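# Rope-guided hoop transfer onto the other post's peg

## Task

Using only the ropes, which tie the hoop to a metal block on each bench, carry the hoop off its current post and lay it flat on the other post so it rings the loose peg there, which must still be upright afterwards. No gripper can reach the hoop or the peg directly. At no moment, including while the hoop dangles, may it drop more than slightly below the top of the lower of the two posts. Arm bases in the scene frame (metres, heading in degrees counter-clockwise from +x): arm1 at x=-0.05 y=+1.40 z=+0.96 heading -90; arm2 at x=-1.23 y=-0.67 z=+1.02 heading +28; arm3 at x=+1.26 y=-0.62 z=+1.03 heading +151. Finish by opening the grippers and withdrawing the arms; the result only counts if it stays put with no robot holding anything.

## Robot and tools

ROBOTS. Three identical i2rt Big YAM arms, arm1, arm2 and arm3, each with six revolute joints, a two-finger gripper and a wrist camera that rides on top of the hand and looks toward the fingertips. The hand reaches roughly 1.0 m from the joint1 axis. Joints move at different speeds, so the hand may sweep a wide path between postures. Two fixed room cameras, cam_low and cam_top, are not on any robot.

FRAMES. Everything is in one scene frame: origin on the floor, +z up. hand means the midpoint between the fingertips (URDF link pinch); its z axis runs along the fingers and the fingers close along its y axis. Base positions and headings of the arms are listed in the task. Camera calibration lines (K, distortion, T_world_to_cam, pos_world) follow OpenCV conventions and may be off by a couple of degrees and millimetres; wrist-camera poses come from reported joints and can be less exact.

JOINTS (all absolute targets, radians except the gripper; tolerance for counting as arrived in brackets):
- joint1_rad -2.879 to 2.879 (±0.045): spins the arm about its base, positive is counter-clockwise from above, 0 extends along the base heading.
- joint2_rad 0 to 3.141 (±0.14): shoulder; 0 has the upper arm roughly level pointing back, increasing raises it up and over to the front.
- joint3_rad 0 to 3.019 (±0.09): elbow; 0 is fully folded, larger opens it.
- joint4_rad -1.692 to 1.57 (±0.055): hand pitch, positive tips fingers up.
- joint5_rad -1.57 to 1.57 (±0.03): hand yaw, positive toward the arm's right.
- joint6_rad -2.094 to 2.094 (±0.035): hand roll, positive clockwise viewed from behind the hand.
- gripper_m 0 to 0.093 (±0.003): fingertip gap in metres, an absolute opening, not an offset. Grip force tops out near 50 to 62 N per pad, lower on some grippers.

TOOLS.
- execute_actions: argument actions is a list holding one action object or none. The action is keyed by robot name ("arm1", "arm2", "arm3"); under each name is "joints", a map from the joint names above to absolute target values. Any subset of joints and robots may be given; all named motions start together and may finish at different times. Each action lasts at most 15 s. Optional cameras lists which images to return ("arm1_cam_wrist", "arm2_cam_wrist", "arm3_cam_wrist", "cam_low", "cam_top", or "all"; omitted or null gives all, [] gives none). An empty actions list just reports state and images. Unknown keys, cameras or out-of-range numbers reject the whole call and nothing moves. Example: {"arm1": {"joints": {"gripper_m": 0.05}}, "arm2": {"joints": {"joint1_rad": 0.3}}}.
- wait: seconds from 0 to 10; commands nothing, the sim continues, returns state and images.
- zoom_image: camera name plus region [x0, y0, x1, y1] in pixels from the top-left of that camera's latest full image, at most 504 by 504.
- read_manual: optional section, only "licences"; returns licence texts, moves nothing.
- finished_scene: scene number (1 or 2); closes the scene after the last command has been held, reports success, cannot be undone. Replying without any tool call also ends things.

RESULTS. Each robot's joint_positions are reported. The pictures line gives the order of images. joint_status tells how each commanded motion ended: reached; "off_target" (stopped short and may still be pushing); "contact_stop" or "time_out" (the joint gives up its target and holds where it stopped, except a timed-out joint may keep a target up to 0.375, 0.375, 0.113, 0.225, 0.075, 0.3 rad for joints 1 to 6 from where it sits and keep pushing, which on_its_own will name). "joint command not followed", with a cause line, means the self- and inter-arm collision check blocked that arm's joint targets (the gripper part still runs); those joints show "not_followed" and may be retried on later actions until a passable target is sent. on_its_own lists what was not commanded this call; "held at" is a target, not a position. MOTOR HOT warns at 85 °C; at 100 °C an OVER-TEMPERATURE FAULT drops that arm and affected keys read "limit_stop_at_motor_heat" (resend the target). If a result reports a stop, later motion, wait and finished_scene calls in the same reply are skipped.

CAUTIONS. Joints or robots left out of an action may still drive toward older targets. A tiny change from the current reading may not move a joint. These arms do not halt on contact and can press hard; to relieve a stalled joint, command its reported position. Sustained pushing or holding loads heats motors. A hard squeeze between two robots fails the task; the collision check ignores fingers, gripper housings and wrist cameras and can react late. Loaded joints sag when holding. Don't drag blocks, hoop or peg off the work area or onto the floor, don't topple the peg, avoid drops, slams and hard hits. Occasional brief disturbances may nudge loose objects. The sim keeps running while you compose a reply, with the last command held, and faster robot motion is preferred.

Each tool is called after ">>>" by a JSON object that holds its "method" and its "body".

## Session

>>> {"method": "execute_actions", "body": {"actions": []}}

Scene clock: 0.00 s.
arm1.joint_positions: joint1_rad=+0.465 joint2_rad=+0.323 joint3_rad=+1.699 joint4_rad=-1.477 joint5_rad=+0.280 joint6_rad=-0.185 gripper_m=+0.095
arm1.joint_status: not commanded
arm1.hand: x=-0.0913 y=+1.3788 z=+1.6251 quat_wxyz=(-0.466, -0.406, -0.623, +0.480) (m; scene frame)
arm2.joint_positions: joint1_rad=+0.110 joint2_rad=+0.237 joint3_rad=+1.625 joint4_rad=-1.167 joint5_rad=+0.050 joint6_rad=-0.808 gripper_m=+0.095
arm2.joint_status: not commanded
arm2.hand: x=-1.2447 y=-0.6887 z=+1.7386 quat_wxyz=(-0.774, +0.388, -0.490, +0.099) (m; scene frame)
arm3.joint_positions: joint1_rad=-0.738 joint2_rad=+0.632 joint3_rad=+1.418 joint4_rad=-1.224 joint5_rad=+0.183 joint6_rad=+0.510 gripper_m=+0.095
arm3.joint_status: not commanded
arm3.hand: x=+1.2124 y=-0.3791 z=+1.6051 quat_wxyz=(-0.264, +0.498, -0.678, -0.471) (m; scene frame)
pictures: arm1_cam_wrist, arm2_cam_wrist, arm3_cam_wrist, cam_low, cam_top
Images, in order (width x height): arm1_cam_wrist 504x504, arm2_cam_wrist 504x504, arm3_cam_wrist 504x504, cam_low 504x504, cam_top 504x504.

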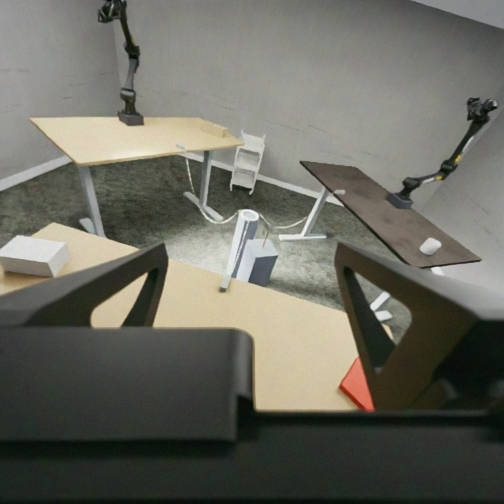

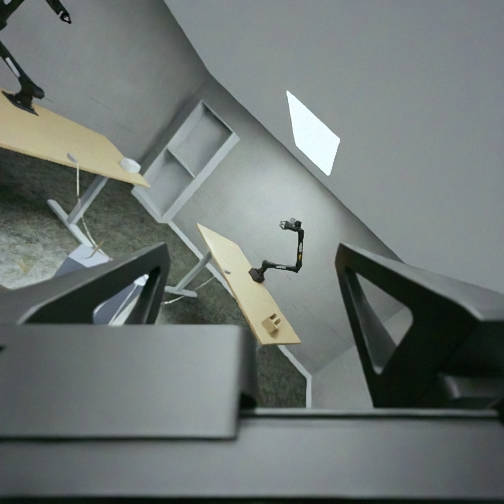

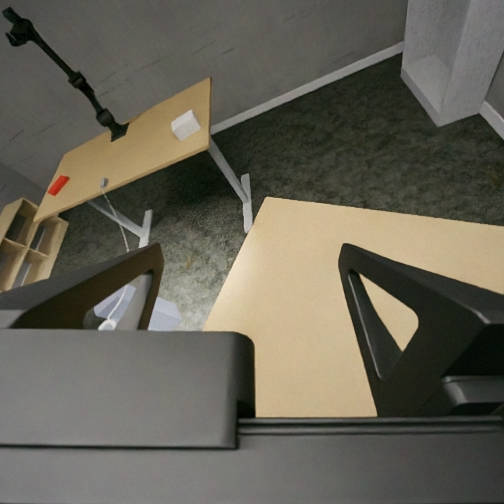

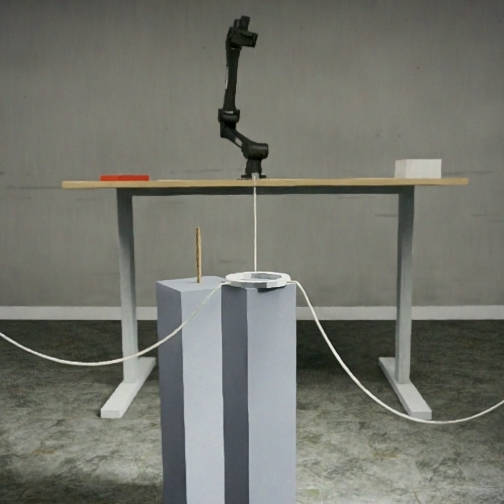

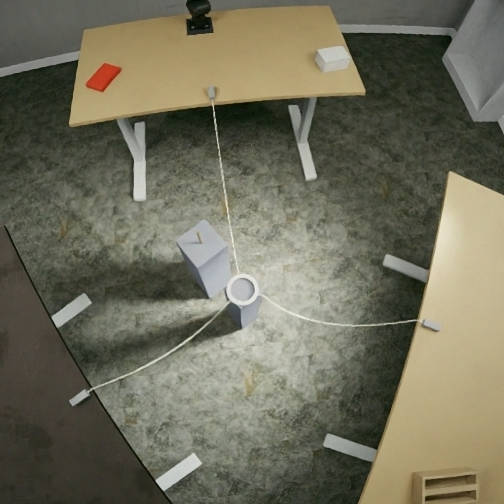

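>>> {"method": "zoom_image", "body": {"camera": "cam_top", "region": [150, 200, 300, 350]}}

>>> {"method": "zoom_image", "body": {"camera": "cam_low", "region": [140, 160, 340, 360]}}

>>> {"method": "zoom_image", "body": {"camera": "cam_top", "region": [170, 60, 250, 140]}}

>>> {"method": "zoom_image", "body": {"camera": "cam_top", "region": [40, 360, 120, 440]}}

>>> {"method": "zoom_image", "body": {"camera": "cam_top", "region": [390, 285, 470, 365]}}

Region (150, 200, 300, 350) of cam_top's 504x504 image, scaled by 3.360, with more detail than that image has.

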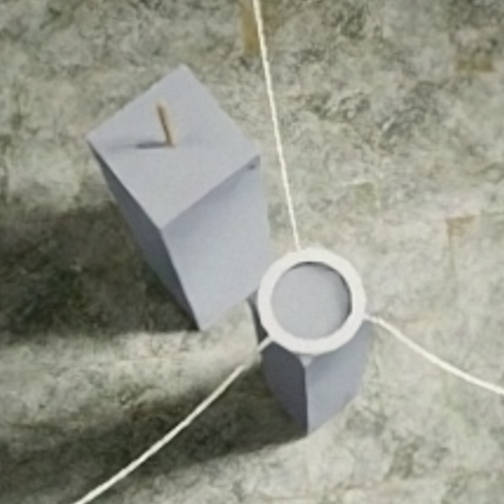

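Region (140, 160, 340, 360) of cam_low's 504x504 image, scaled by 2.520, with more detail than that image has.

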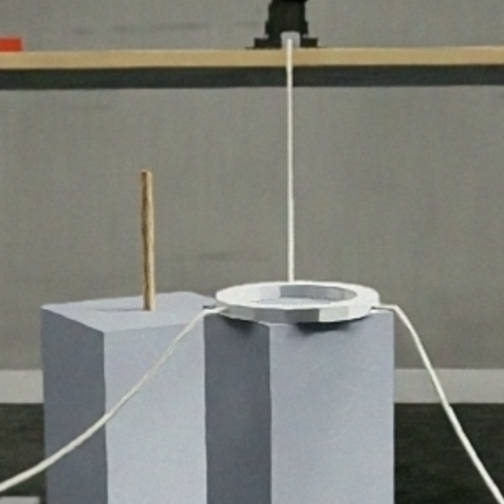

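Region (170, 60, 250, 140) of cam_top's 504x504 image, scaled by 6.300, with more detail than that image has.

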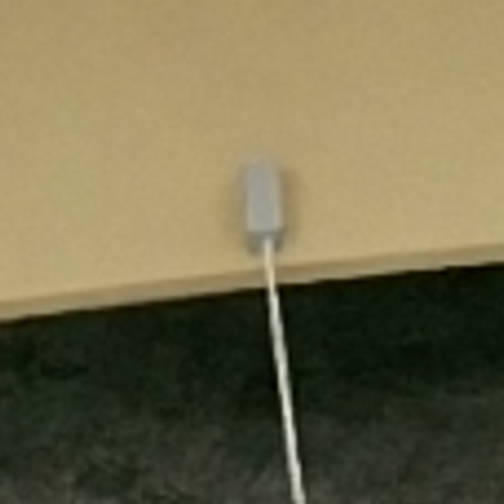

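Region (40, 360, 120, 440) of cam_top's 504x504 image, scaled by 6.300, with more detail than that image has.

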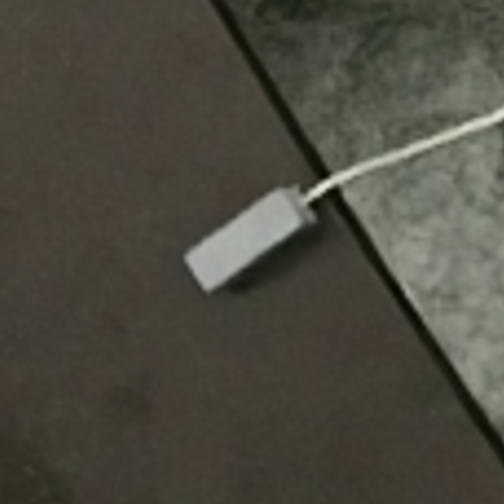

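Region (390, 285, 470, 365) of cam_top's 504x504 image, scaled by 6.300, with more detail than that image has.

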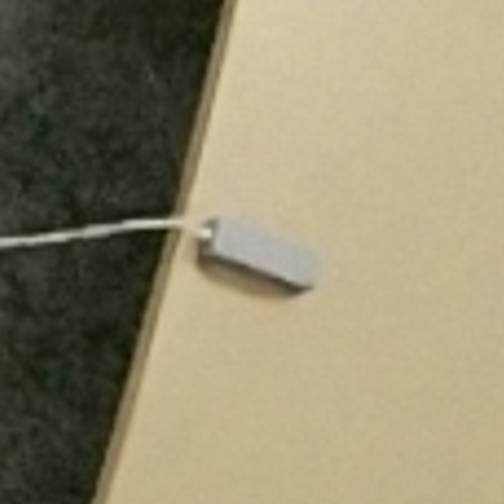

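>>> {"method": "execute_actions", "body": {"actions": [{"arm1":{"joints":{"joint1_rad":0.04,"joint2_rad":1.87,"joint3_rad":1.80,"joint4_rad":-1.50,"joint5_rad":0,"joint6_rad":0,"gripper_m":0.09}},"arm2":{"joints":{"joint1_rad":-0.2,"joint2_rad":1.87,"joint3_rad":1.80,"joint4_rad":-1.50,"joint5_rad":0,"joint6_rad":0,"gripper_m":0.09}},"arm3":{"joints":{"joint1_rad":0.13,"joint2_rad":1.87,"joint3_rad":1.80,"joint4_rad":-1.50,"joint5_rad":0,"joint6_rad":0,"gripper_m":0.09}}}]}}

Scene clock: 5.57 s.
arm1.joint_positions: joint1_rad=+0.049 joint2_rad=+1.876 joint3_rad=+1.767 joint4_rad=-1.495 joint5_rad=+0.002 joint6_rad=-0.010 gripper_m=+0.090
arm1.joint_status: all done
arm1.hand: x=-0.0202 y=+0.8296 z=+1.1388 quat_wxyz=(+0.019, -0.683, -0.730, -0.009) (m; scene frame)
arm2.joint_positions: joint1_rad=-0.195 joint2_rad=+1.867 joint3_rad=+1.777 joint4_rad=-1.490 joint5_rad=+0.002 joint6_rad=-0.009 gripper_m=+0.090
arm2.joint_status: all done
arm2.hand: x=-0.6803 y=-0.5070 z=+1.2159 quat_wxyz=(+0.005, +0.148, -0.989, +0.002) (m; scene frame)
arm3.joint_positions: joint1_rad=+0.134 joint2_rad=+1.880 joint3_rad=+1.788 joint4_rad=-1.488 joint5_rad=+0.002 joint6_rad=+0.012 gripper_m=+0.090
arm3.joint_status: all done
arm3.hand: x=+0.7206 y=-0.4093 z=+1.2195 quat_wxyz=(-0.001, +0.981, -0.193, +0.004) (m; scene frame)
pictures: arm1_cam_wrist, arm2_cam_wrist, arm3_cam_wrist, cam_low, cam_top
camera_calibration (this result's frames):
arm1_cam_wrist: T_world_to_cam=[[-0.997376, -0.0710662, 0.0137958, 0.0261138], [-0.0470422, 0.781085, 0.622651, -1.35416], [-0.0550251, 0.620368, -0.782378, 0.500751], [0, 0, 0, 1]] pos_world=[-0.0101033, 0.748916, 1.23458]
arm2_cam_wrist: T_world_to_cam=[[0.283449, -0.958917, 0.0116187, -0.308291], [-0.769182, -0.220096, 0.599931, -1.35769], [-0.572727, -0.178987, -0.799967, 0.6167], [0, 0, 0, 1]] pos_world=[-0.603727, -0.484066, 1.31144]
arm3_cam_wrist: T_world_to_cam=[[0.356598, 0.934253, -0.00301117, 0.127154], [0.765814, -0.290456, 0.573728, -1.36705], [0.535133, -0.206896, -0.81904, 0.648948], [0, 0, 0, 1]] pos_world=[0.654293, -0.381599, 1.31621]
Images, in order (width x height): arm1_cam_wrist 504x504, arm2_cam_wrist 504x504, arm3_cam_wrist 504x504, cam_low 504x504, cam_top 504x504.

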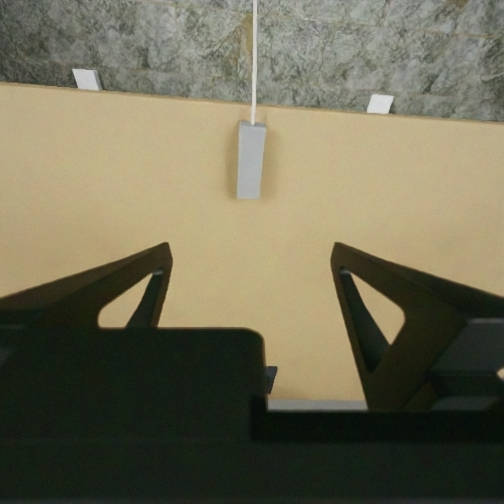

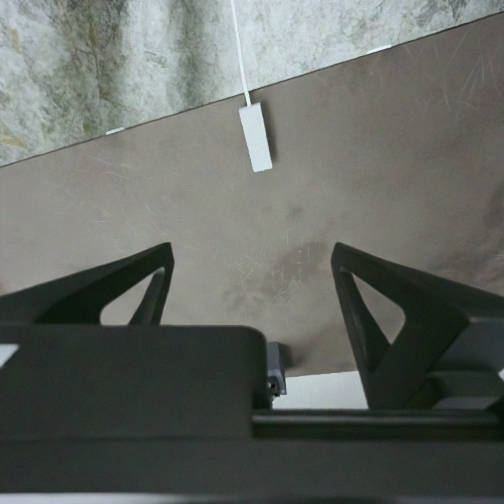

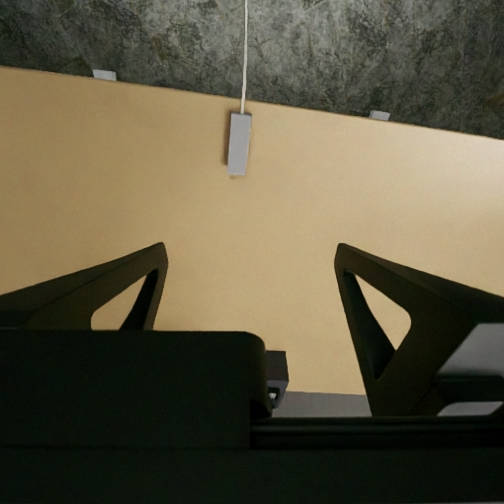

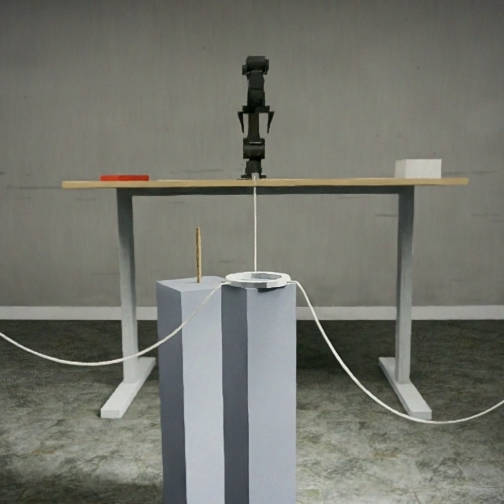

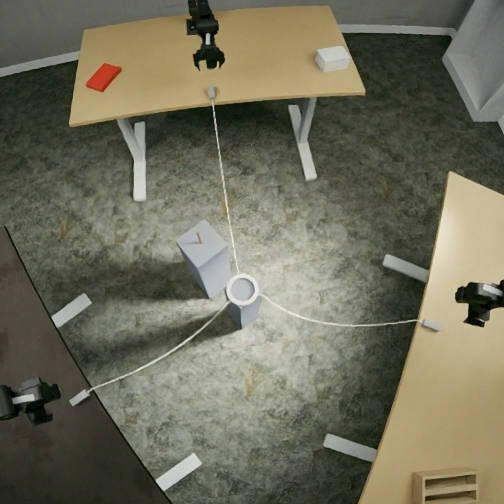

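>>> {"method": "execute_actions", "body": {"actions": [{"arm1":{"joints":{"joint1_rad":0.04,"joint2_rad":1.95,"joint3_rad":1.59,"joint4_rad":-1.21}},"arm2":{"joints":{"joint1_rad":-0.215,"joint2_rad":2.007,"joint3_rad":1.677,"joint4_rad":-1.24,"joint6_rad":-0.17}},"arm3":{"joints":{"joint1_rad":0.15,"joint2_rad":2.007,"joint3_rad":1.677,"joint4_rad":-1.24,"joint6_rad":0.06}}}], "cameras": ["arm1_cam_wrist","arm2_cam_wrist","arm3_cam_wrist","cam_low"]}}

Scene clock: 8.03 s.
arm1.joint_positions: joint1_rad=+0.049 joint2_rad=+1.974 joint3_rad=+1.566 joint4_rad=-1.220 joint5_rad=+0.002 joint6_rad=-0.010 gripper_m=+0.090
arm1.joint_status: all done
arm1.hand: x=-0.0217 y=+0.8332 z=+1.0101 quat_wxyz=(+0.028, -0.682, -0.730, -0.018) (m; scene frame)
arm2.joint_positions: joint1_rad=-0.207 joint2_rad=+2.013 joint3_rad=+1.660 joint4_rad=-1.251 joint5_rad=+0.002 joint6_rad=-0.161 gripper_m=+0.090
arm2.joint_status: all done
arm2.hand: x=-0.6589 y=-0.5083 z=+1.0894 quat_wxyz=(+0.016, +0.217, -0.976, +0.002) (m; scene frame)
arm3.joint_positions: joint1_rad=+0.143 joint2_rad=+2.022 joint3_rad=+1.674 joint4_rad=-1.253 joint5_rad=+0.002 joint6_rad=+0.048 gripper_m=+0.090
arm3.joint_status: all done
arm3.hand: x=+0.7004 y=-0.4069 z=+1.0958 quat_wxyz=(+0.001, +0.979, -0.206, +0.014) (m; scene frame)
pictures: arm1_cam_wrist, arm2_cam_wrist, arm3_cam_wrist, cam_low
camera_calibration (this result's frames):
arm1_cam_wrist: T_world_to_cam=[[-0.997375, -0.0711397, 0.0134731, 0.0269642], [-0.045969, 0.765934, 0.641274, -1.28306], [-0.0559395, 0.638971, -0.767194, 0.366874], [0, 0, 0, 1]] pos_world=[-0.0115651, 0.750239, 1.1039]
arm2_cam_wrist: T_world_to_cam=[[0.414659, -0.909953, 0.00660588, -0.197354], [-0.717009, -0.322249, 0.618104, -1.30296], [-0.560317, -0.261039, -0.786068, 0.478844], [0, 0, 0, 1]] pos_world=[-0.584092, -0.474461, 1.18307]
arm3_cam_wrist: T_world_to_cam=[[0.381476, 0.924376, -0.00220599, 0.109429], [0.746158, -0.306518, 0.591011, -1.29155], [0.54564, -0.227103, -0.80666, 0.529805], [0, 0, 0, 1]] pos_world=[0.63287, -0.376716, 1.19093]
Images, in order (width x height): arm1_cam_wrist 504x504, arm2_cam_wrist 504x504, arm3_cam_wrist 504x504, cam_low 504x504.

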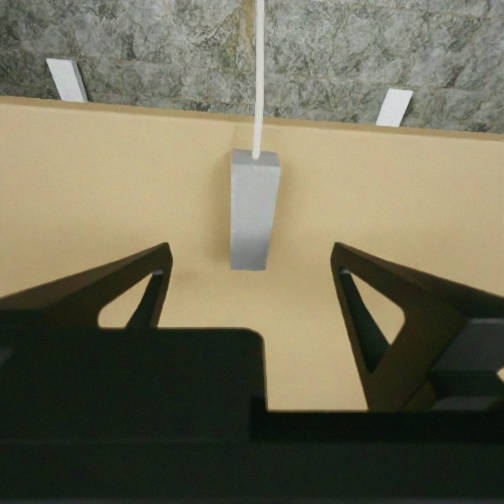

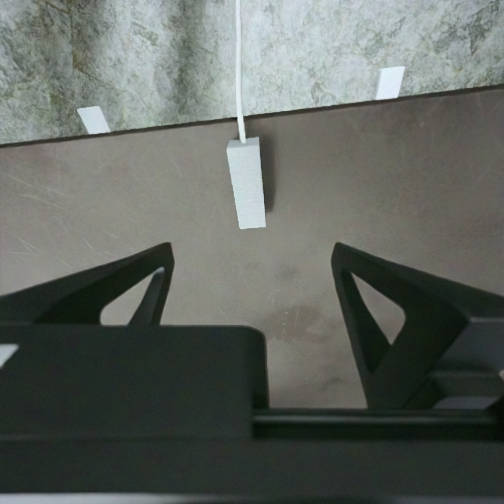

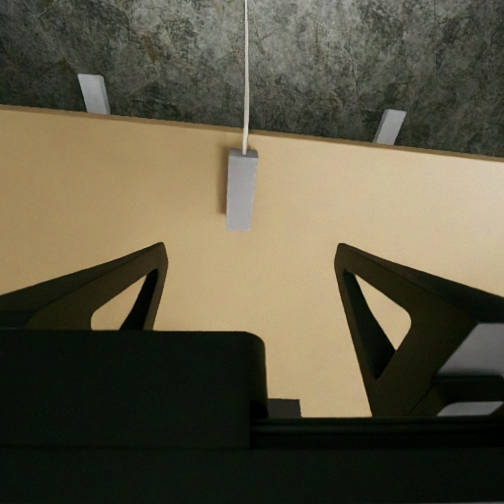

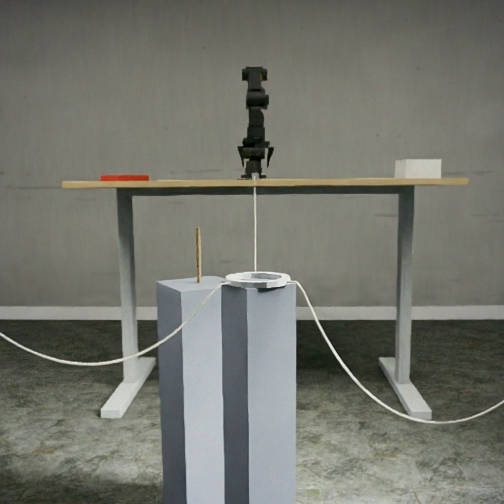

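>>> {"method": "execute_actions", "body": {"actions": [{"arm1":{"joints":{"joint2_rad":2.008,"joint3_rad":1.571,"joint4_rad":-1.12}},"arm2":{"joints":{"joint1_rad":-0.205,"joint2_rad":2.105,"joint3_rad":1.586,"joint4_rad":-1.05,"joint6_rad":-0.25}},"arm3":{"joints":{"joint1_rad":0.17,"joint2_rad":2.092,"joint3_rad":1.541,"joint4_rad":-1.02,"joint6_rad":0.10}}}], "cameras": ["arm1_cam_wrist","arm2_cam_wrist","arm3_cam_wrist"]}}

Scene clock: 10.73 s.
arm1.joint_positions: joint1_rad=+0.049 joint2_rad=+2.004 joint3_rad=+1.566 joint4_rad=-1.131 joint5_rad=+0.002 joint6_rad=-0.010 gripper_m=+0.090
arm1.joint_status: all done
arm1.hand: x=-0.0208 y=+0.8140 z=+0.9925 quat_wxyz=(+0.006, -0.683, -0.731, +0.003) (m; scene frame)
arm2.joint_positions: joint1_rad=-0.207 joint2_rad=+2.112 joint3_rad=+1.576 joint4_rad=-1.060 joint5_rad=+0.002 joint6_rad=-0.241 gripper_m=+0.090
arm2.joint_status: all done
arm2.hand: x=-0.6574 y=-0.5079 z=+1.0022 quat_wxyz=(+0.013, +0.256, -0.967, +0.001) (m; scene frame)
arm3.joint_positions: joint1_rad=+0.167 joint2_rad=+2.092 joint3_rad=+1.542 joint4_rad=-1.033 joint5_rad=+0.002 joint6_rad=+0.088 gripper_m=+0.090
arm3.joint_status: all done
arm3.hand: x=+0.7022 y=-0.4230 z=+1.0096 quat_wxyz=(-0.001, +0.977, -0.213, +0.005) (m; scene frame)
pictures: arm1_cam_wrist, arm2_cam_wrist, arm3_cam_wrist
camera_calibration (this result's frames):
arm1_cam_wrist: T_world_to_cam=[[-0.997378, -0.0709465, 0.0142585, 0.0258198], [-0.0485529, 0.80217, 0.595119, -1.24083], [-0.0536593, 0.592866, -0.803511, 0.439328], [0, 0, 0, 1]] pos_world=[-0.0109198, 0.736726, 1.09108]
arm2_cam_wrist: T_world_to_cam=[[0.486422, -0.873707, 0.00545267, -0.13032], [-0.692005, -0.381437, 0.612891, -1.25627], [-0.533407, -0.301897, -0.790149, 0.41224], [0, 0, 0, 1]] pos_world=[-0.586059, -0.468594, 1.0964]
arm3_cam_wrist: T_world_to_cam=[[0.395833, 0.91832, -0.00220604, 0.110799], [0.751152, -0.322393, 0.576051, -1.24204], [0.528287, -0.229677, -0.817411, 0.477579], [0, 0, 0, 1]] pos_world=[0.636803, -0.392485, 1.1061]
Images, in order (width x height): arm1_cam_wrist 504x504, arm2_cam_wrist 504x504, arm3_cam_wrist 504x504.

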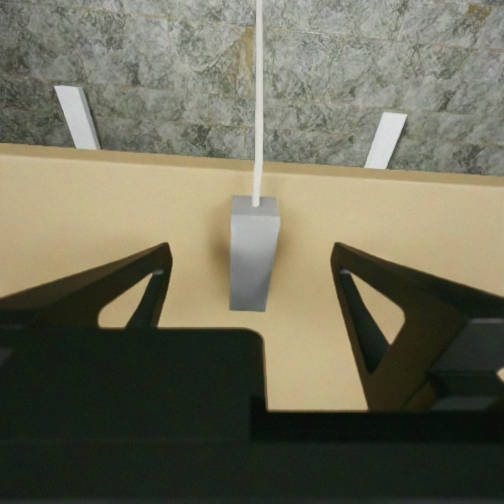

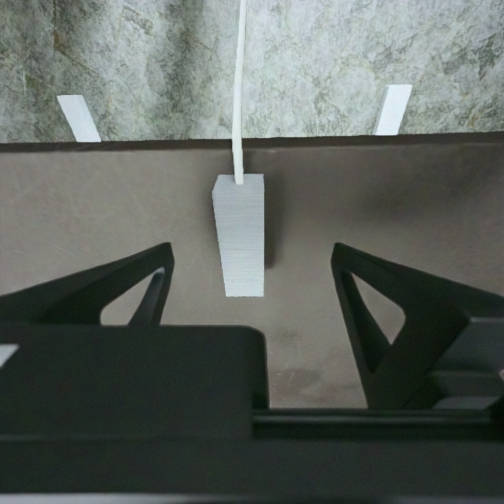

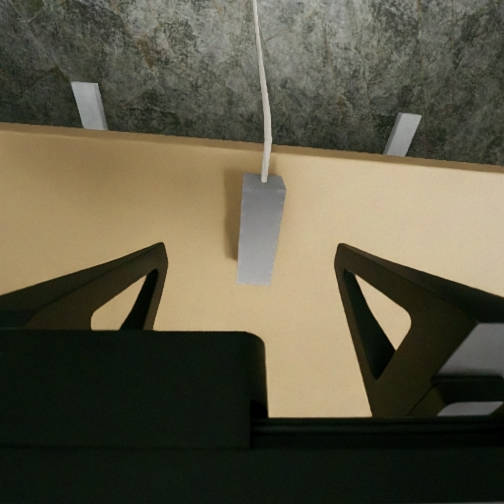

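>>> {"method": "execute_actions", "body": {"actions": [{"arm1":{"joints":{"joint2_rad":2.06,"joint4_rad":-1.16}},"arm2":{"joints":{"joint2_rad":2.17}},"arm3":{"joints":{"joint2_rad":2.16}}}], "cameras": ["arm1_cam_wrist","arm2_cam_wrist","arm3_cam_wrist"]}}

Scene clock: 12.03 s.
arm1.joint_positions: joint1_rad=+0.045 joint2_rad=+2.052 joint3_rad=+1.565 joint4_rad=-1.153 joint5_rad=-0.001 joint6_rad=-0.009 gripper_m=+0.090
arm1.joint_status: all done
arm1.hand: x=-0.0233 y=+0.8249 z=+0.9657 quat_wxyz=(+0.031, -0.684, -0.728, -0.023) (m; scene frame)
arm2.joint_positions: joint1_rad=-0.207 joint2_rad=+2.159 joint3_rad=+1.576 joint4_rad=-1.059 joint5_rad=+0.002 joint6_rad=-0.241 gripper_m=+0.090
arm2.joint_status: all done
arm2.hand: x=-0.6646 y=-0.5100 z=+0.9758 quat_wxyz=(+0.036, +0.256, -0.966, +0.002) (m; scene frame)
arm3.joint_positions: joint1_rad=+0.167 joint2_rad=+2.145 joint3_rad=+1.542 joint4_rad=-1.033 joint5_rad=+0.002 joint6_rad=+0.088 gripper_m=+0.090
arm3.joint_status: all done
arm3.hand: x=+0.7103 y=-0.4259 z=+0.9796 quat_wxyz=(+0.003, +0.977, -0.213, +0.031) (m; scene frame)
pictures: arm1_cam_wrist, arm2_cam_wrist, arm3_cam_wrist
camera_calibration (this result's frames):
arm1_cam_wrist: T_world_to_cam=[[-0.997796, -0.0655907, 0.0100313, 0.0241049], [-0.043303, 0.758236, 0.65054, -1.25087], [-0.0502755, 0.648672, -0.759406, 0.322646], [0, 0, 0, 1]] pos_world=[-0.0138932, 0.740742, 1.05852]
arm2_cam_wrist: T_world_to_cam=[[0.486406, -0.873719, -0.00498952, -0.11831], [-0.664492, -0.373624, 0.64719, -1.25702], [-0.567327, -0.311482, -0.762312, 0.332366], [0, 0, 0, 1]] pos_world=[-0.589172, -0.469496, 1.06631]
arm3_cam_wrist: T_world_to_cam=[[0.395891, 0.918297, 0.00121585, 0.106747], [0.721519, -0.311876, 0.618178, -1.24753], [0.56805, -0.243854, -0.786037, 0.383054], [0, 0, 0, 1]] pos_world=[0.640266, -0.393692, 1.07216]
Images, in order (width x height): arm1_cam_wrist 504x504, arm2_cam_wrist 504x504, arm3_cam_wrist 504x504.

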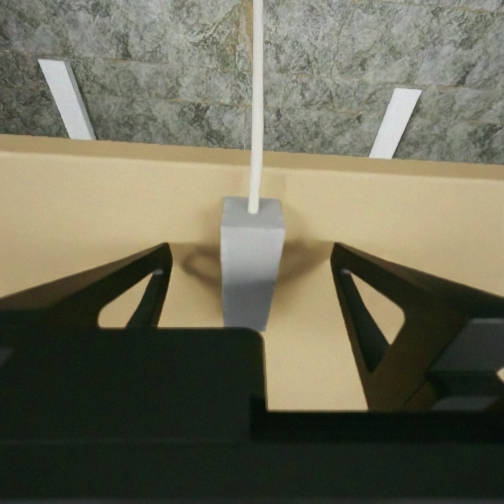

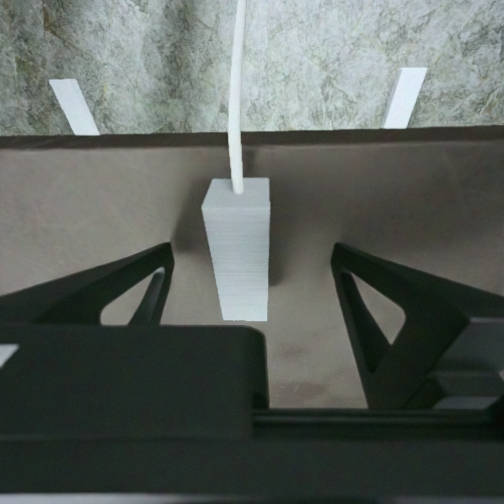

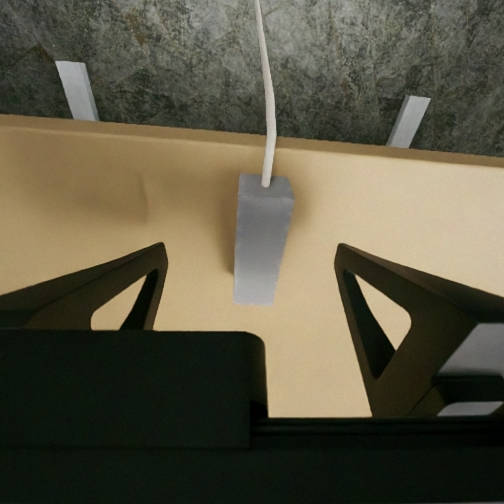

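>>> {"method": "execute_actions", "body": {"actions": [{"arm1":{"joints":{"gripper_m":0.0}},"arm2":{"joints":{"gripper_m":0.0}},"arm3":{"joints":{"joint2_rad":2.195,"joint4_rad":-1.0}}}], "cameras": ["arm1_cam_wrist","arm2_cam_wrist","arm3_cam_wrist"]}}

Scene clock: 13.03 s.
arm1.joint_positions: joint1_rad=+0.045 joint2_rad=+2.052 joint3_rad=+1.565 joint4_rad=-1.153 joint5_rad=-0.001 joint6_rad=-0.008 gripper_m=+0.025
arm1.joint_status: gripper_m off_target (ended at +0.025, target +0.000)
arm1.hand: x=-0.0233 y=+0.8249 z=+0.9657 quat_wxyz=(+0.031, -0.685, -0.728, -0.023) (m; scene frame)
arm2.joint_positions: joint1_rad=-0.207 joint2_rad=+2.159 joint3_rad=+1.576 joint4_rad=-1.059 joint5_rad=+0.001 joint6_rad=-0.243 gripper_m=+0.025
arm2.joint_status: gripper_m off_target (ended at +0.025, target +0.000)
arm2.hand: x=-0.6645 y=-0.5098 z=+0.9758 quat_wxyz=(+0.036, +0.256, -0.966, +0.001) (m; scene frame)
arm3.joint_positions: joint1_rad=+0.167 joint2_rad=+2.173 joint3_rad=+1.542 joint4_rad=-1.013 joint5_rad=+0.002 joint6_rad=+0.088 gripper_m=+0.090
arm3.joint_status: all done
arm3.hand: x=+0.7108 y=-0.4260 z=+0.9636 quat_wxyz=(+0.003, +0.976, -0.213, +0.036) (m; scene frame)
pictures: arm1_cam_wrist, arm2_cam_wrist, arm3_cam_wrist
camera_calibration (this result's frames):
arm1_cam_wrist: T_world_to_cam=[[-0.997845, -0.0648316, 0.0100897, 0.0234212], [-0.0426885, 0.758276, 0.650535, -1.25088], [-0.049826, 0.648702, -0.759409, 0.322635], [0, 0, 0, 1]] pos_world=[-0.0139519, 0.740736, 1.05852]
arm2_cam_wrist: T_world_to_cam=[[0.487356, -0.873184, -0.00572242, -0.116585], [-0.664173, -0.374938, 0.646758, -1.25696], [-0.566885, -0.311401, -0.762673, 0.333125], [0, 0, 0, 1]] pos_world=[-0.589174, -0.469346, 1.06635]
arm3_cam_wrist: T_world_to_cam=[[0.395885, 0.918298, 0.00176148, 0.106205], [0.716604, -0.310131, 0.624738, -1.24011], [0.574242, -0.246062, -0.780832, 0.359869], [0, 0, 0, 1]] pos_world=[0.63997, -0.393575, 1.05555]
Images, in order (width x height): arm1_cam_wrist 504x504, arm2_cam_wrist 504x504, arm3_cam_wrist 504x504.

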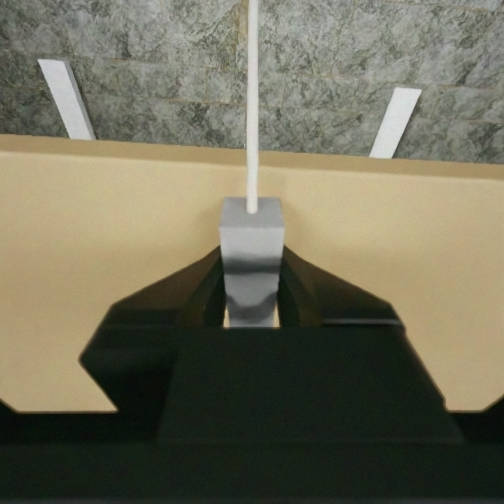

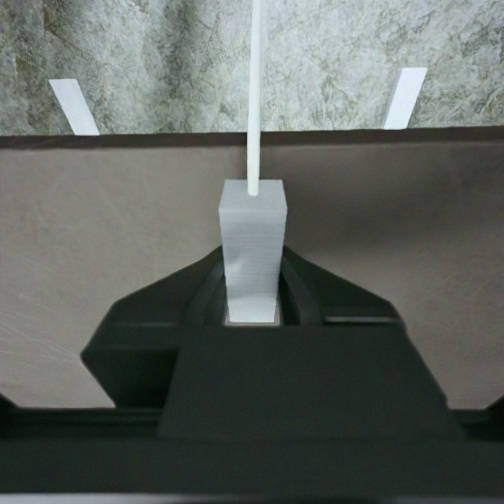

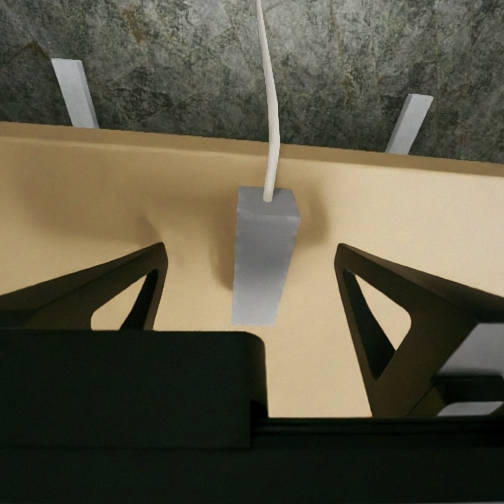

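>>> {"method": "execute_actions", "body": {"actions": [{"arm3":{"joints":{"gripper_m":0.0}}}], "cameras": []}}

>>> {"method": "execute_actions", "body": {"actions": [{"arm1":{"joints":{"joint2_rad":2.0,"joint3_rad":1.78,"joint4_rad":-1.34}},"arm2":{"joints":{"joint1_rad":-0.232,"joint2_rad":1.816,"joint3_rad":1.468,"joint4_rad":-1.223}},"arm3":{"joints":{"joint1_rad":0.186,"joint2_rad":1.658,"joint3_rad":1.336,"joint4_rad":-1.25}}}]}}

Scene clock: 17.10 s.
arm1.joint_positions: joint1_rad=+0.045 joint2_rad=+2.052 joint3_rad=+1.565 joint4_rad=-1.153 joint5_rad=-0.001 joint6_rad=-0.008 gripper_m=+0.025
arm1.joint_status: not commanded
arm1.hand: x=-0.0233 y=+0.8249 z=+0.9657 quat_wxyz=(+0.031, -0.685, -0.728, -0.023) (m; scene frame)
arm2.joint_positions: joint1_rad=-0.207 joint2_rad=+2.159 joint3_rad=+1.576 joint4_rad=-1.059 joint5_rad=+0.001 joint6_rad=-0.243 gripper_m=+0.025
arm2.joint_status: not commanded
arm2.hand: x=-0.6645 y=-0.5098 z=+0.9758 quat_wxyz=(+0.036, +0.256, -0.966, +0.001) (m; scene frame)
arm3.joint_positions: joint1_rad=+0.167 joint2_rad=+2.173 joint3_rad=+1.542 joint4_rad=-1.013 joint5_rad=+0.002 joint6_rad=+0.089 gripper_m=+0.025
arm3.joint_status: gripper_m off_target (ended at +0.025, target +0.000)
arm3.hand: x=+0.7106 y=-0.4260 z=+0.9636 quat_wxyz=(+0.003, +0.976, -0.213, +0.035) (m; scene frame)
pictures: none
No camera images: the call's "cameras" was empty. Leave "cameras" out to get every camera's image.

Scene clock: 18.53 s.
arm1.joint_positions: joint1_rad=+0.045 joint2_rad=+2.020 joint3_rad=+1.735 joint4_rad=-1.331 joint5_rad=-0.001 joint6_rad=-0.008 gripper_m=+0.025
arm1.joint_status: all done
arm1.hand: x=-0.0211 y=+0.7993 z=+1.0439 quat_wxyz=(+0.022, -0.685, -0.728, -0.015) (m; scene frame)
arm2.joint_positions: joint1_rad=-0.226 joint2_rad=+1.816 joint3_rad=+1.444 joint4_rad=-1.214 joint5_rad=+0.001 joint6_rad=-0.243 gripper_m=+0.025
arm2.joint_status: all done
arm2.hand: x=-0.7178 y=-0.5349 z=+1.1201 quat_wxyz=(+0.008, +0.248, -0.969, +0.001) (m; scene frame)
arm3.joint_positions: joint1_rad=+0.180 joint2_rad=+1.647 joint3_rad=+1.320 joint4_rad=-1.239 joint5_rad=+0.002 joint6_rad=+0.089 gripper_m=+0.025
arm3.joint_status: all done
arm3.hand: x=+0.8047 y=-0.4661 z=+1.1641 quat_wxyz=(-0.002, +0.978, -0.208, -0.003) (m; scene frame)
pictures: arm1_cam_wrist, arm2_cam_wrist, arm3_cam_wrist, cam_low, cam_top
camera_calibration (this result's frames):
arm1_cam_wrist: T_world_to_cam=[[-0.997842, -0.0648408, 0.0103572, 0.0229092], [-0.0437307, 0.773895, 0.631802, -1.2752], [-0.0489819, 0.629985, -0.775061, 0.429992], [0, 0, 0, 1]] pos_world=[-0.0118438, 0.717469, 1.13871]
arm2_cam_wrist: T_world_to_cam=[[0.471278, -0.881955, 0.00724726, -0.14247], [-0.704847, -0.371675, 0.604192, -1.37491], [-0.530176, -0.289851, -0.796806, 0.481307], [0, 0, 0, 1]] pos_world=[-0.646782, -0.497165, 1.21525]
arm3_cam_wrist: T_world_to_cam=[[0.38524, 0.922809, -0.0036561, 0.122454], [0.763896, -0.316672, 0.562301, -1.41349], [0.517739, -0.219414, -0.826924, 0.564181], [0, 0, 0, 1]] pos_world=[0.740483, -0.436824, 1.26179]
Images, in order (width x height): arm1_cam_wrist 504x504, arm2_cam_wrist 504x504, arm3_cam_wrist 504x504, cam_low 504x504, cam_top 504x504.

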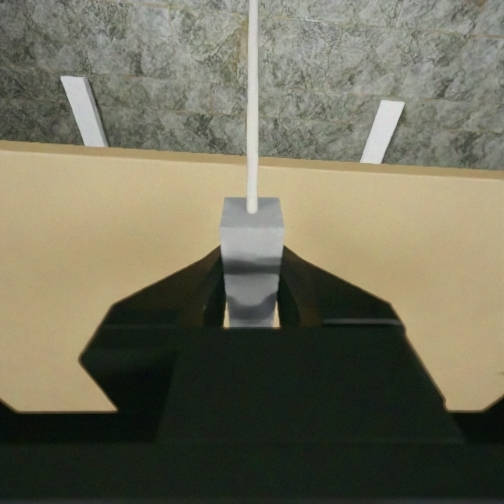

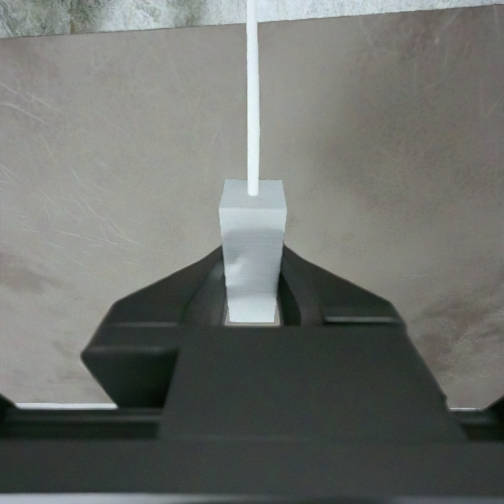

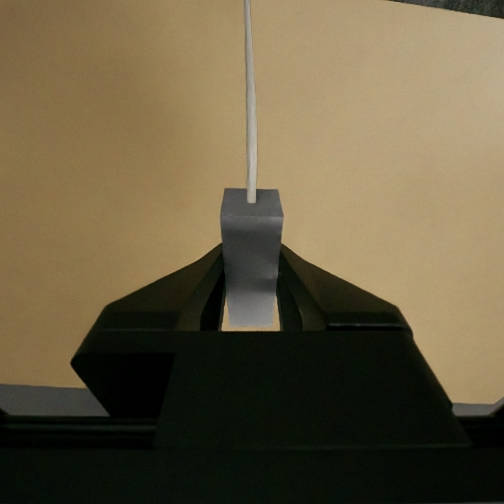

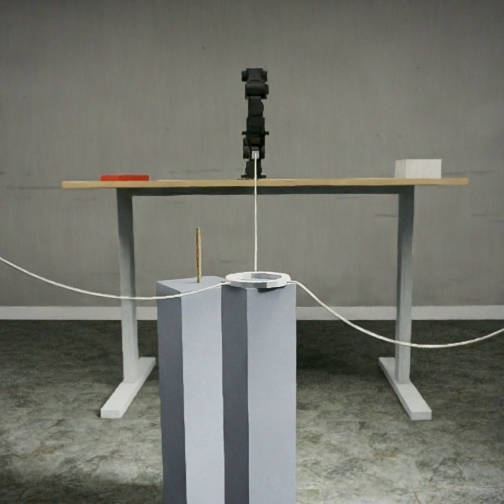

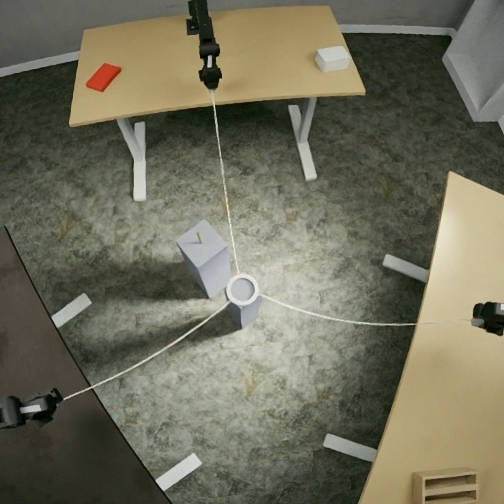

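>>> {"method": "execute_actions", "body": {"actions": [{"arm1":{"joints":{"joint2_rad":2.043,"joint3_rad":2.041,"joint4_rad":-1.57}},"arm2":{"joints":{"joint1_rad":-0.245,"joint2_rad":1.74,"joint3_rad":1.416,"joint4_rad":-1.247}},"arm3":{"joints":{"joint1_rad":0.214,"joint2_rad":1.374,"joint3_rad":1.125,"joint4_rad":-1.322}}}], "cameras": ["cam_low","cam_top"]}}

Scene clock: 20.97 s.
arm1.joint_positions: joint1_rad=+0.045 joint2_rad=+2.061 joint3_rad=+1.995 joint4_rad=-1.561 joint5_rad=-0.001 joint6_rad=-0.008 gripper_m=+0.025
arm1.joint_status: all done
arm1.hand: x=-0.0190 y=+0.7745 z=+1.1163 quat_wxyz=(+0.026, -0.685, -0.728, -0.019) (m; scene frame)
arm2.joint_positions: joint1_rad=-0.237 joint2_rad=+1.748 joint3_rad=+1.407 joint4_rad=-1.240 joint5_rad=+0.001 joint6_rad=-0.243 gripper_m=+0.025
arm2.joint_status: all done
arm2.hand: x=-0.7347 y=-0.5453 z=+1.1410 quat_wxyz=(+0.005, +0.242, -0.970, +0.001) (m; scene frame)
arm3.joint_positions: joint1_rad=+0.213 joint2_rad=+1.369 joint3_rad=+1.127 joint4_rad=-1.315 joint5_rad=+0.002 joint6_rad=+0.089 gripper_m=+0.025
arm3.joint_status: all done
arm3.hand: x=+0.8902 y=-0.5088 z=+1.2076 quat_wxyz=(-0.002, +0.981, -0.192, -0.008) (m; scene frame)
pictures: cam_low, cam_top
Images, in order (width x height): cam_low 504x504, cam_top 504x504.

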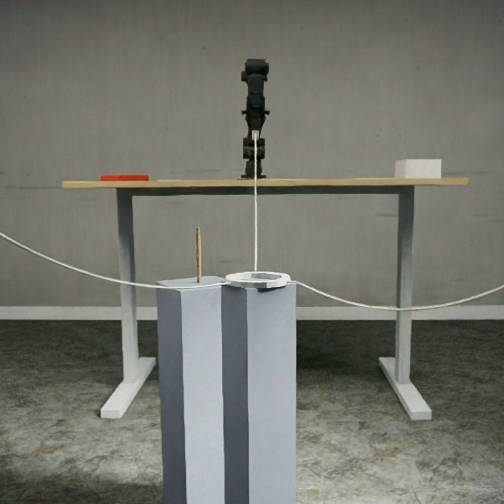

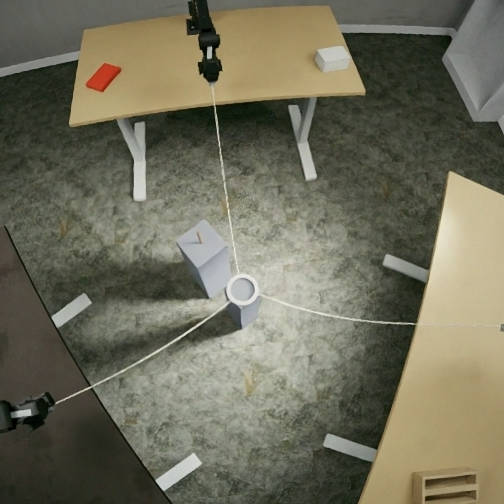

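>>> {"method": "execute_actions", "body": {"actions": [{"arm1":{"joints":{"joint2_rad":2.05,"joint3_rad":2.158,"joint4_rad":-1.68}},"arm2":{"joints":{"joint2_rad":1.70,"joint3_rad":1.527,"joint4_rad":-1.397}},"arm3":{"joints":{"joint1_rad":0.22,"joint2_rad":1.292,"joint3_rad":1.312,"joint4_rad":-1.59}}}], "cameras": ["cam_low","cam_top"]}}

Scene clock: 22.67 s.
arm1.joint_positions: joint1_rad=+0.045 joint2_rad=+2.065 joint3_rad=+2.108 joint4_rad=-1.670 joint5_rad=-0.001 joint6_rad=-0.008 gripper_m=+0.025
arm1.joint_status: all done
arm1.hand: x=-0.0185 y=+0.7726 z=+1.1570 quat_wxyz=(+0.026, -0.685, -0.728, -0.019) (m; scene frame)
arm2.joint_positions: joint1_rad=-0.237 joint2_rad=+1.705 joint3_rad=+1.479 joint4_rad=-1.387 joint5_rad=+0.001 joint6_rad=-0.243 gripper_m=+0.025
arm2.joint_status: all done
arm2.hand: x=-0.7453 y=-0.5479 z=+1.1887 quat_wxyz=(+0.021, +0.242, -0.970, +0.001) (m; scene frame)
arm3.joint_positions: joint1_rad=+0.213 joint2_rad=+1.298 joint3_rad=+1.258 joint4_rad=-1.577 joint5_rad=+0.002 joint6_rad=+0.089 gripper_m=+0.025
arm3.joint_status: all done
arm3.hand: x=+0.9203 y=-0.5181 z=+1.2824 quat_wxyz=(+0.001, +0.981, -0.192, +0.022) (m; scene frame)
pictures: cam_low, cam_top
Images, in order (width x height): cam_low 504x504, cam_top 504x504.

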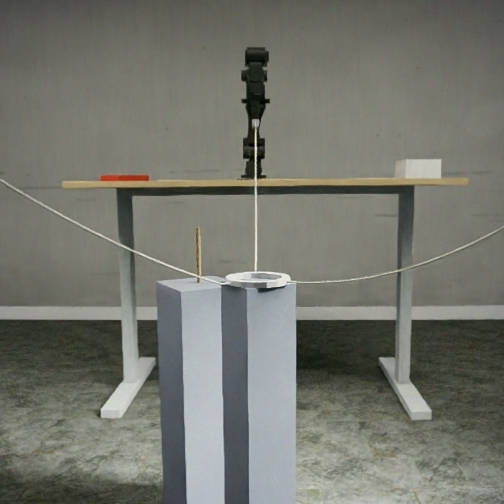

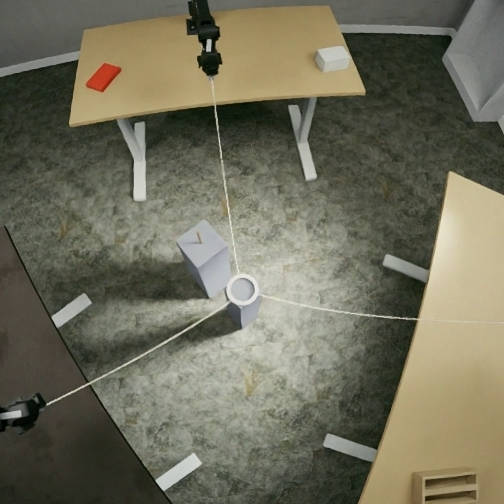

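>>> {"method": "execute_actions", "body": {"actions": [{"arm1":{"joints":{"joint2_rad":1.96}},"arm3":{"joints":{"joint2_rad":1.175}}}], "cameras": ["cam_low","cam_top"]}}

Scene clock: 24.27 s.
arm1.joint_positions: joint1_rad=+0.045 joint2_rad=+1.979 joint3_rad=+2.108 joint4_rad=-1.671 joint5_rad=-0.001 joint6_rad=-0.008 gripper_m=+0.025
arm1.joint_status: all done
arm1.hand: x=-0.0184 y=+0.7808 z=+1.2090 quat_wxyz=(-0.005, -0.685, -0.729, +0.011) (m; scene frame)
arm2.joint_positions: joint1_rad=-0.237 joint2_rad=+1.705 joint3_rad=+1.479 joint4_rad=-1.387 joint5_rad=+0.001 joint6_rad=-0.243 gripper_m=+0.025
arm2.joint_status: not commanded
arm2.hand: x=-0.7454 y=-0.5479 z=+1.1887 quat_wxyz=(+0.021, +0.242, -0.970, +0.001) (m; scene frame)
arm3.joint_positions: joint1_rad=+0.213 joint2_rad=+1.176 joint3_rad=+1.258 joint4_rad=-1.578 joint5_rad=+0.002 joint6_rad=+0.089 gripper_m=+0.025
arm3.joint_status: all done
arm3.hand: x=+0.9371 y=-0.5232 z=+1.3219 quat_wxyz=(-0.005, +0.981, -0.191, -0.038) (m; scene frame)
pictures: cam_low, cam_top
Images, in order (width x height): cam_low 504x504, cam_top 504x504.

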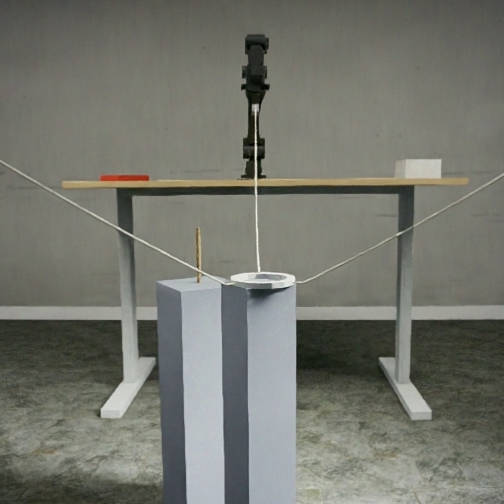

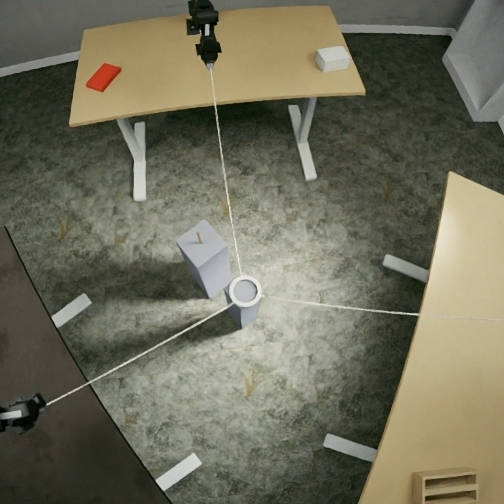

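>>> {"method": "execute_actions", "body": {"actions": [{"arm1":{"joints":{"joint2_rad":1.86}}}], "cameras": ["cam_low","cam_top"]}}

Scene clock: 25.63 s.
arm1.joint_positions: joint1_rad=+0.045 joint2_rad=+1.880 joint3_rad=+2.108 joint4_rad=-1.671 joint5_rad=-0.001 joint6_rad=-0.008 gripper_m=+0.025
arm1.joint_status: all done
arm1.hand: x=-0.0185 y=+0.7957 z=+1.2678 quat_wxyz=(-0.040, -0.683, -0.728, +0.045) (m; scene frame)
arm2.joint_positions: joint1_rad=-0.237 joint2_rad=+1.705 joint3_rad=+1.479 joint4_rad=-1.387 joint5_rad=+0.001 joint6_rad=-0.243 gripper_m=+0.025
arm2.joint_status: not commanded
arm2.hand: x=-0.7454 y=-0.5479 z=+1.1887 quat_wxyz=(+0.021, +0.242, -0.970, +0.001) (m; scene frame)
arm3.joint_positions: joint1_rad=+0.213 joint2_rad=+1.176 joint3_rad=+1.258 joint4_rad=-1.578 joint5_rad=+0.002 joint6_rad=+0.089 gripper_m=+0.025
arm3.joint_status: not commanded
arm3.hand: x=+0.9371 y=-0.5232 z=+1.3219 quat_wxyz=(-0.005, +0.981, -0.191, -0.038) (m; scene frame)
pictures: cam_low, cam_top
Images, in order (width x height): cam_low 504x504, cam_top 504x504.

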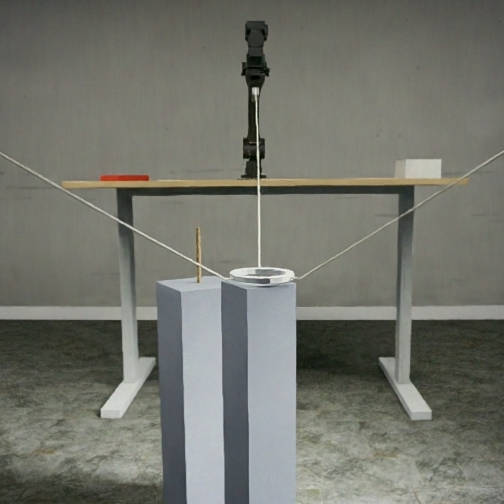

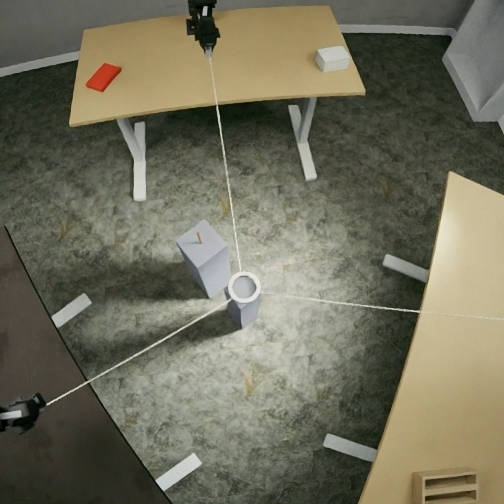

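>>> {"method": "execute_actions", "body": {"actions": [{"arm1":{"joints":{"joint2_rad":1.765,"joint3_rad":2.40,"joint4_rad":-1.65}},"arm2":{"joints":{"joint2_rad":1.58,"joint3_rad":1.83,"joint4_rad":-1.66}},"arm3":{"joints":{"joint2_rad":1.068,"joint3_rad":1.64,"joint4_rad":-1.66}}}], "cameras": ["cam_low","cam_top"]}}

Scene clock: 28.10 s.
arm1.joint_positions: joint1_rad=+0.045 joint2_rad=+1.779 joint3_rad=+2.358 joint4_rad=-1.658 joint5_rad=-0.001 joint6_rad=-0.008 gripper_m=+0.025
arm1.joint_status: all done
arm1.hand: x=-0.0169 y=+0.7973 z=+1.4339 quat_wxyz=(-0.170, -0.664, -0.708, +0.169) (m; scene frame)
arm2.joint_positions: joint1_rad=-0.237 joint2_rad=+1.588 joint3_rad=+1.800 joint4_rad=-1.649 joint5_rad=+0.001 joint6_rad=-0.243 gripper_m=+0.025
arm2.joint_status: all done
arm2.hand: x=-0.7447 y=-0.5476 z=+1.3678 quat_wxyz=(-0.066, +0.242, -0.968, +0.001) (m; scene frame)
arm3.joint_positions: joint1_rad=+0.213 joint2_rad=+1.068 joint3_rad=+1.592 joint4_rad=-1.649 joint5_rad=+0.002 joint6_rad=+0.089 gripper_m=+0.025
arm3.joint_status: all done
arm3.hand: x=+0.9399 y=-0.5242 z=+1.4939 quat_wxyz=(-0.024, +0.957, -0.187, -0.221) (m; scene frame)
pictures: cam_low, cam_top
Images, in order (width x height): cam_low 504x504, cam_top 504x504.

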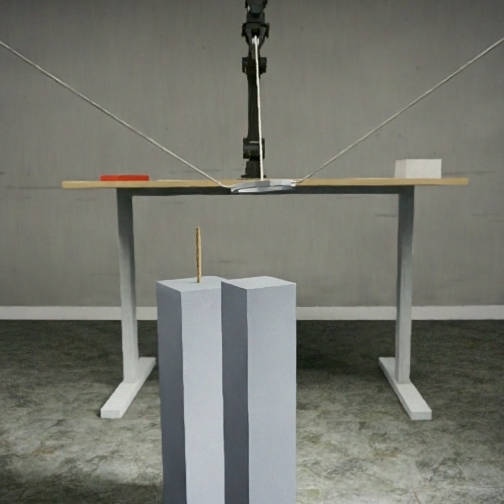

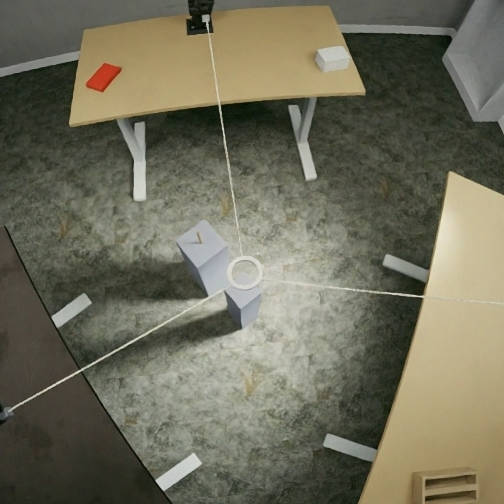

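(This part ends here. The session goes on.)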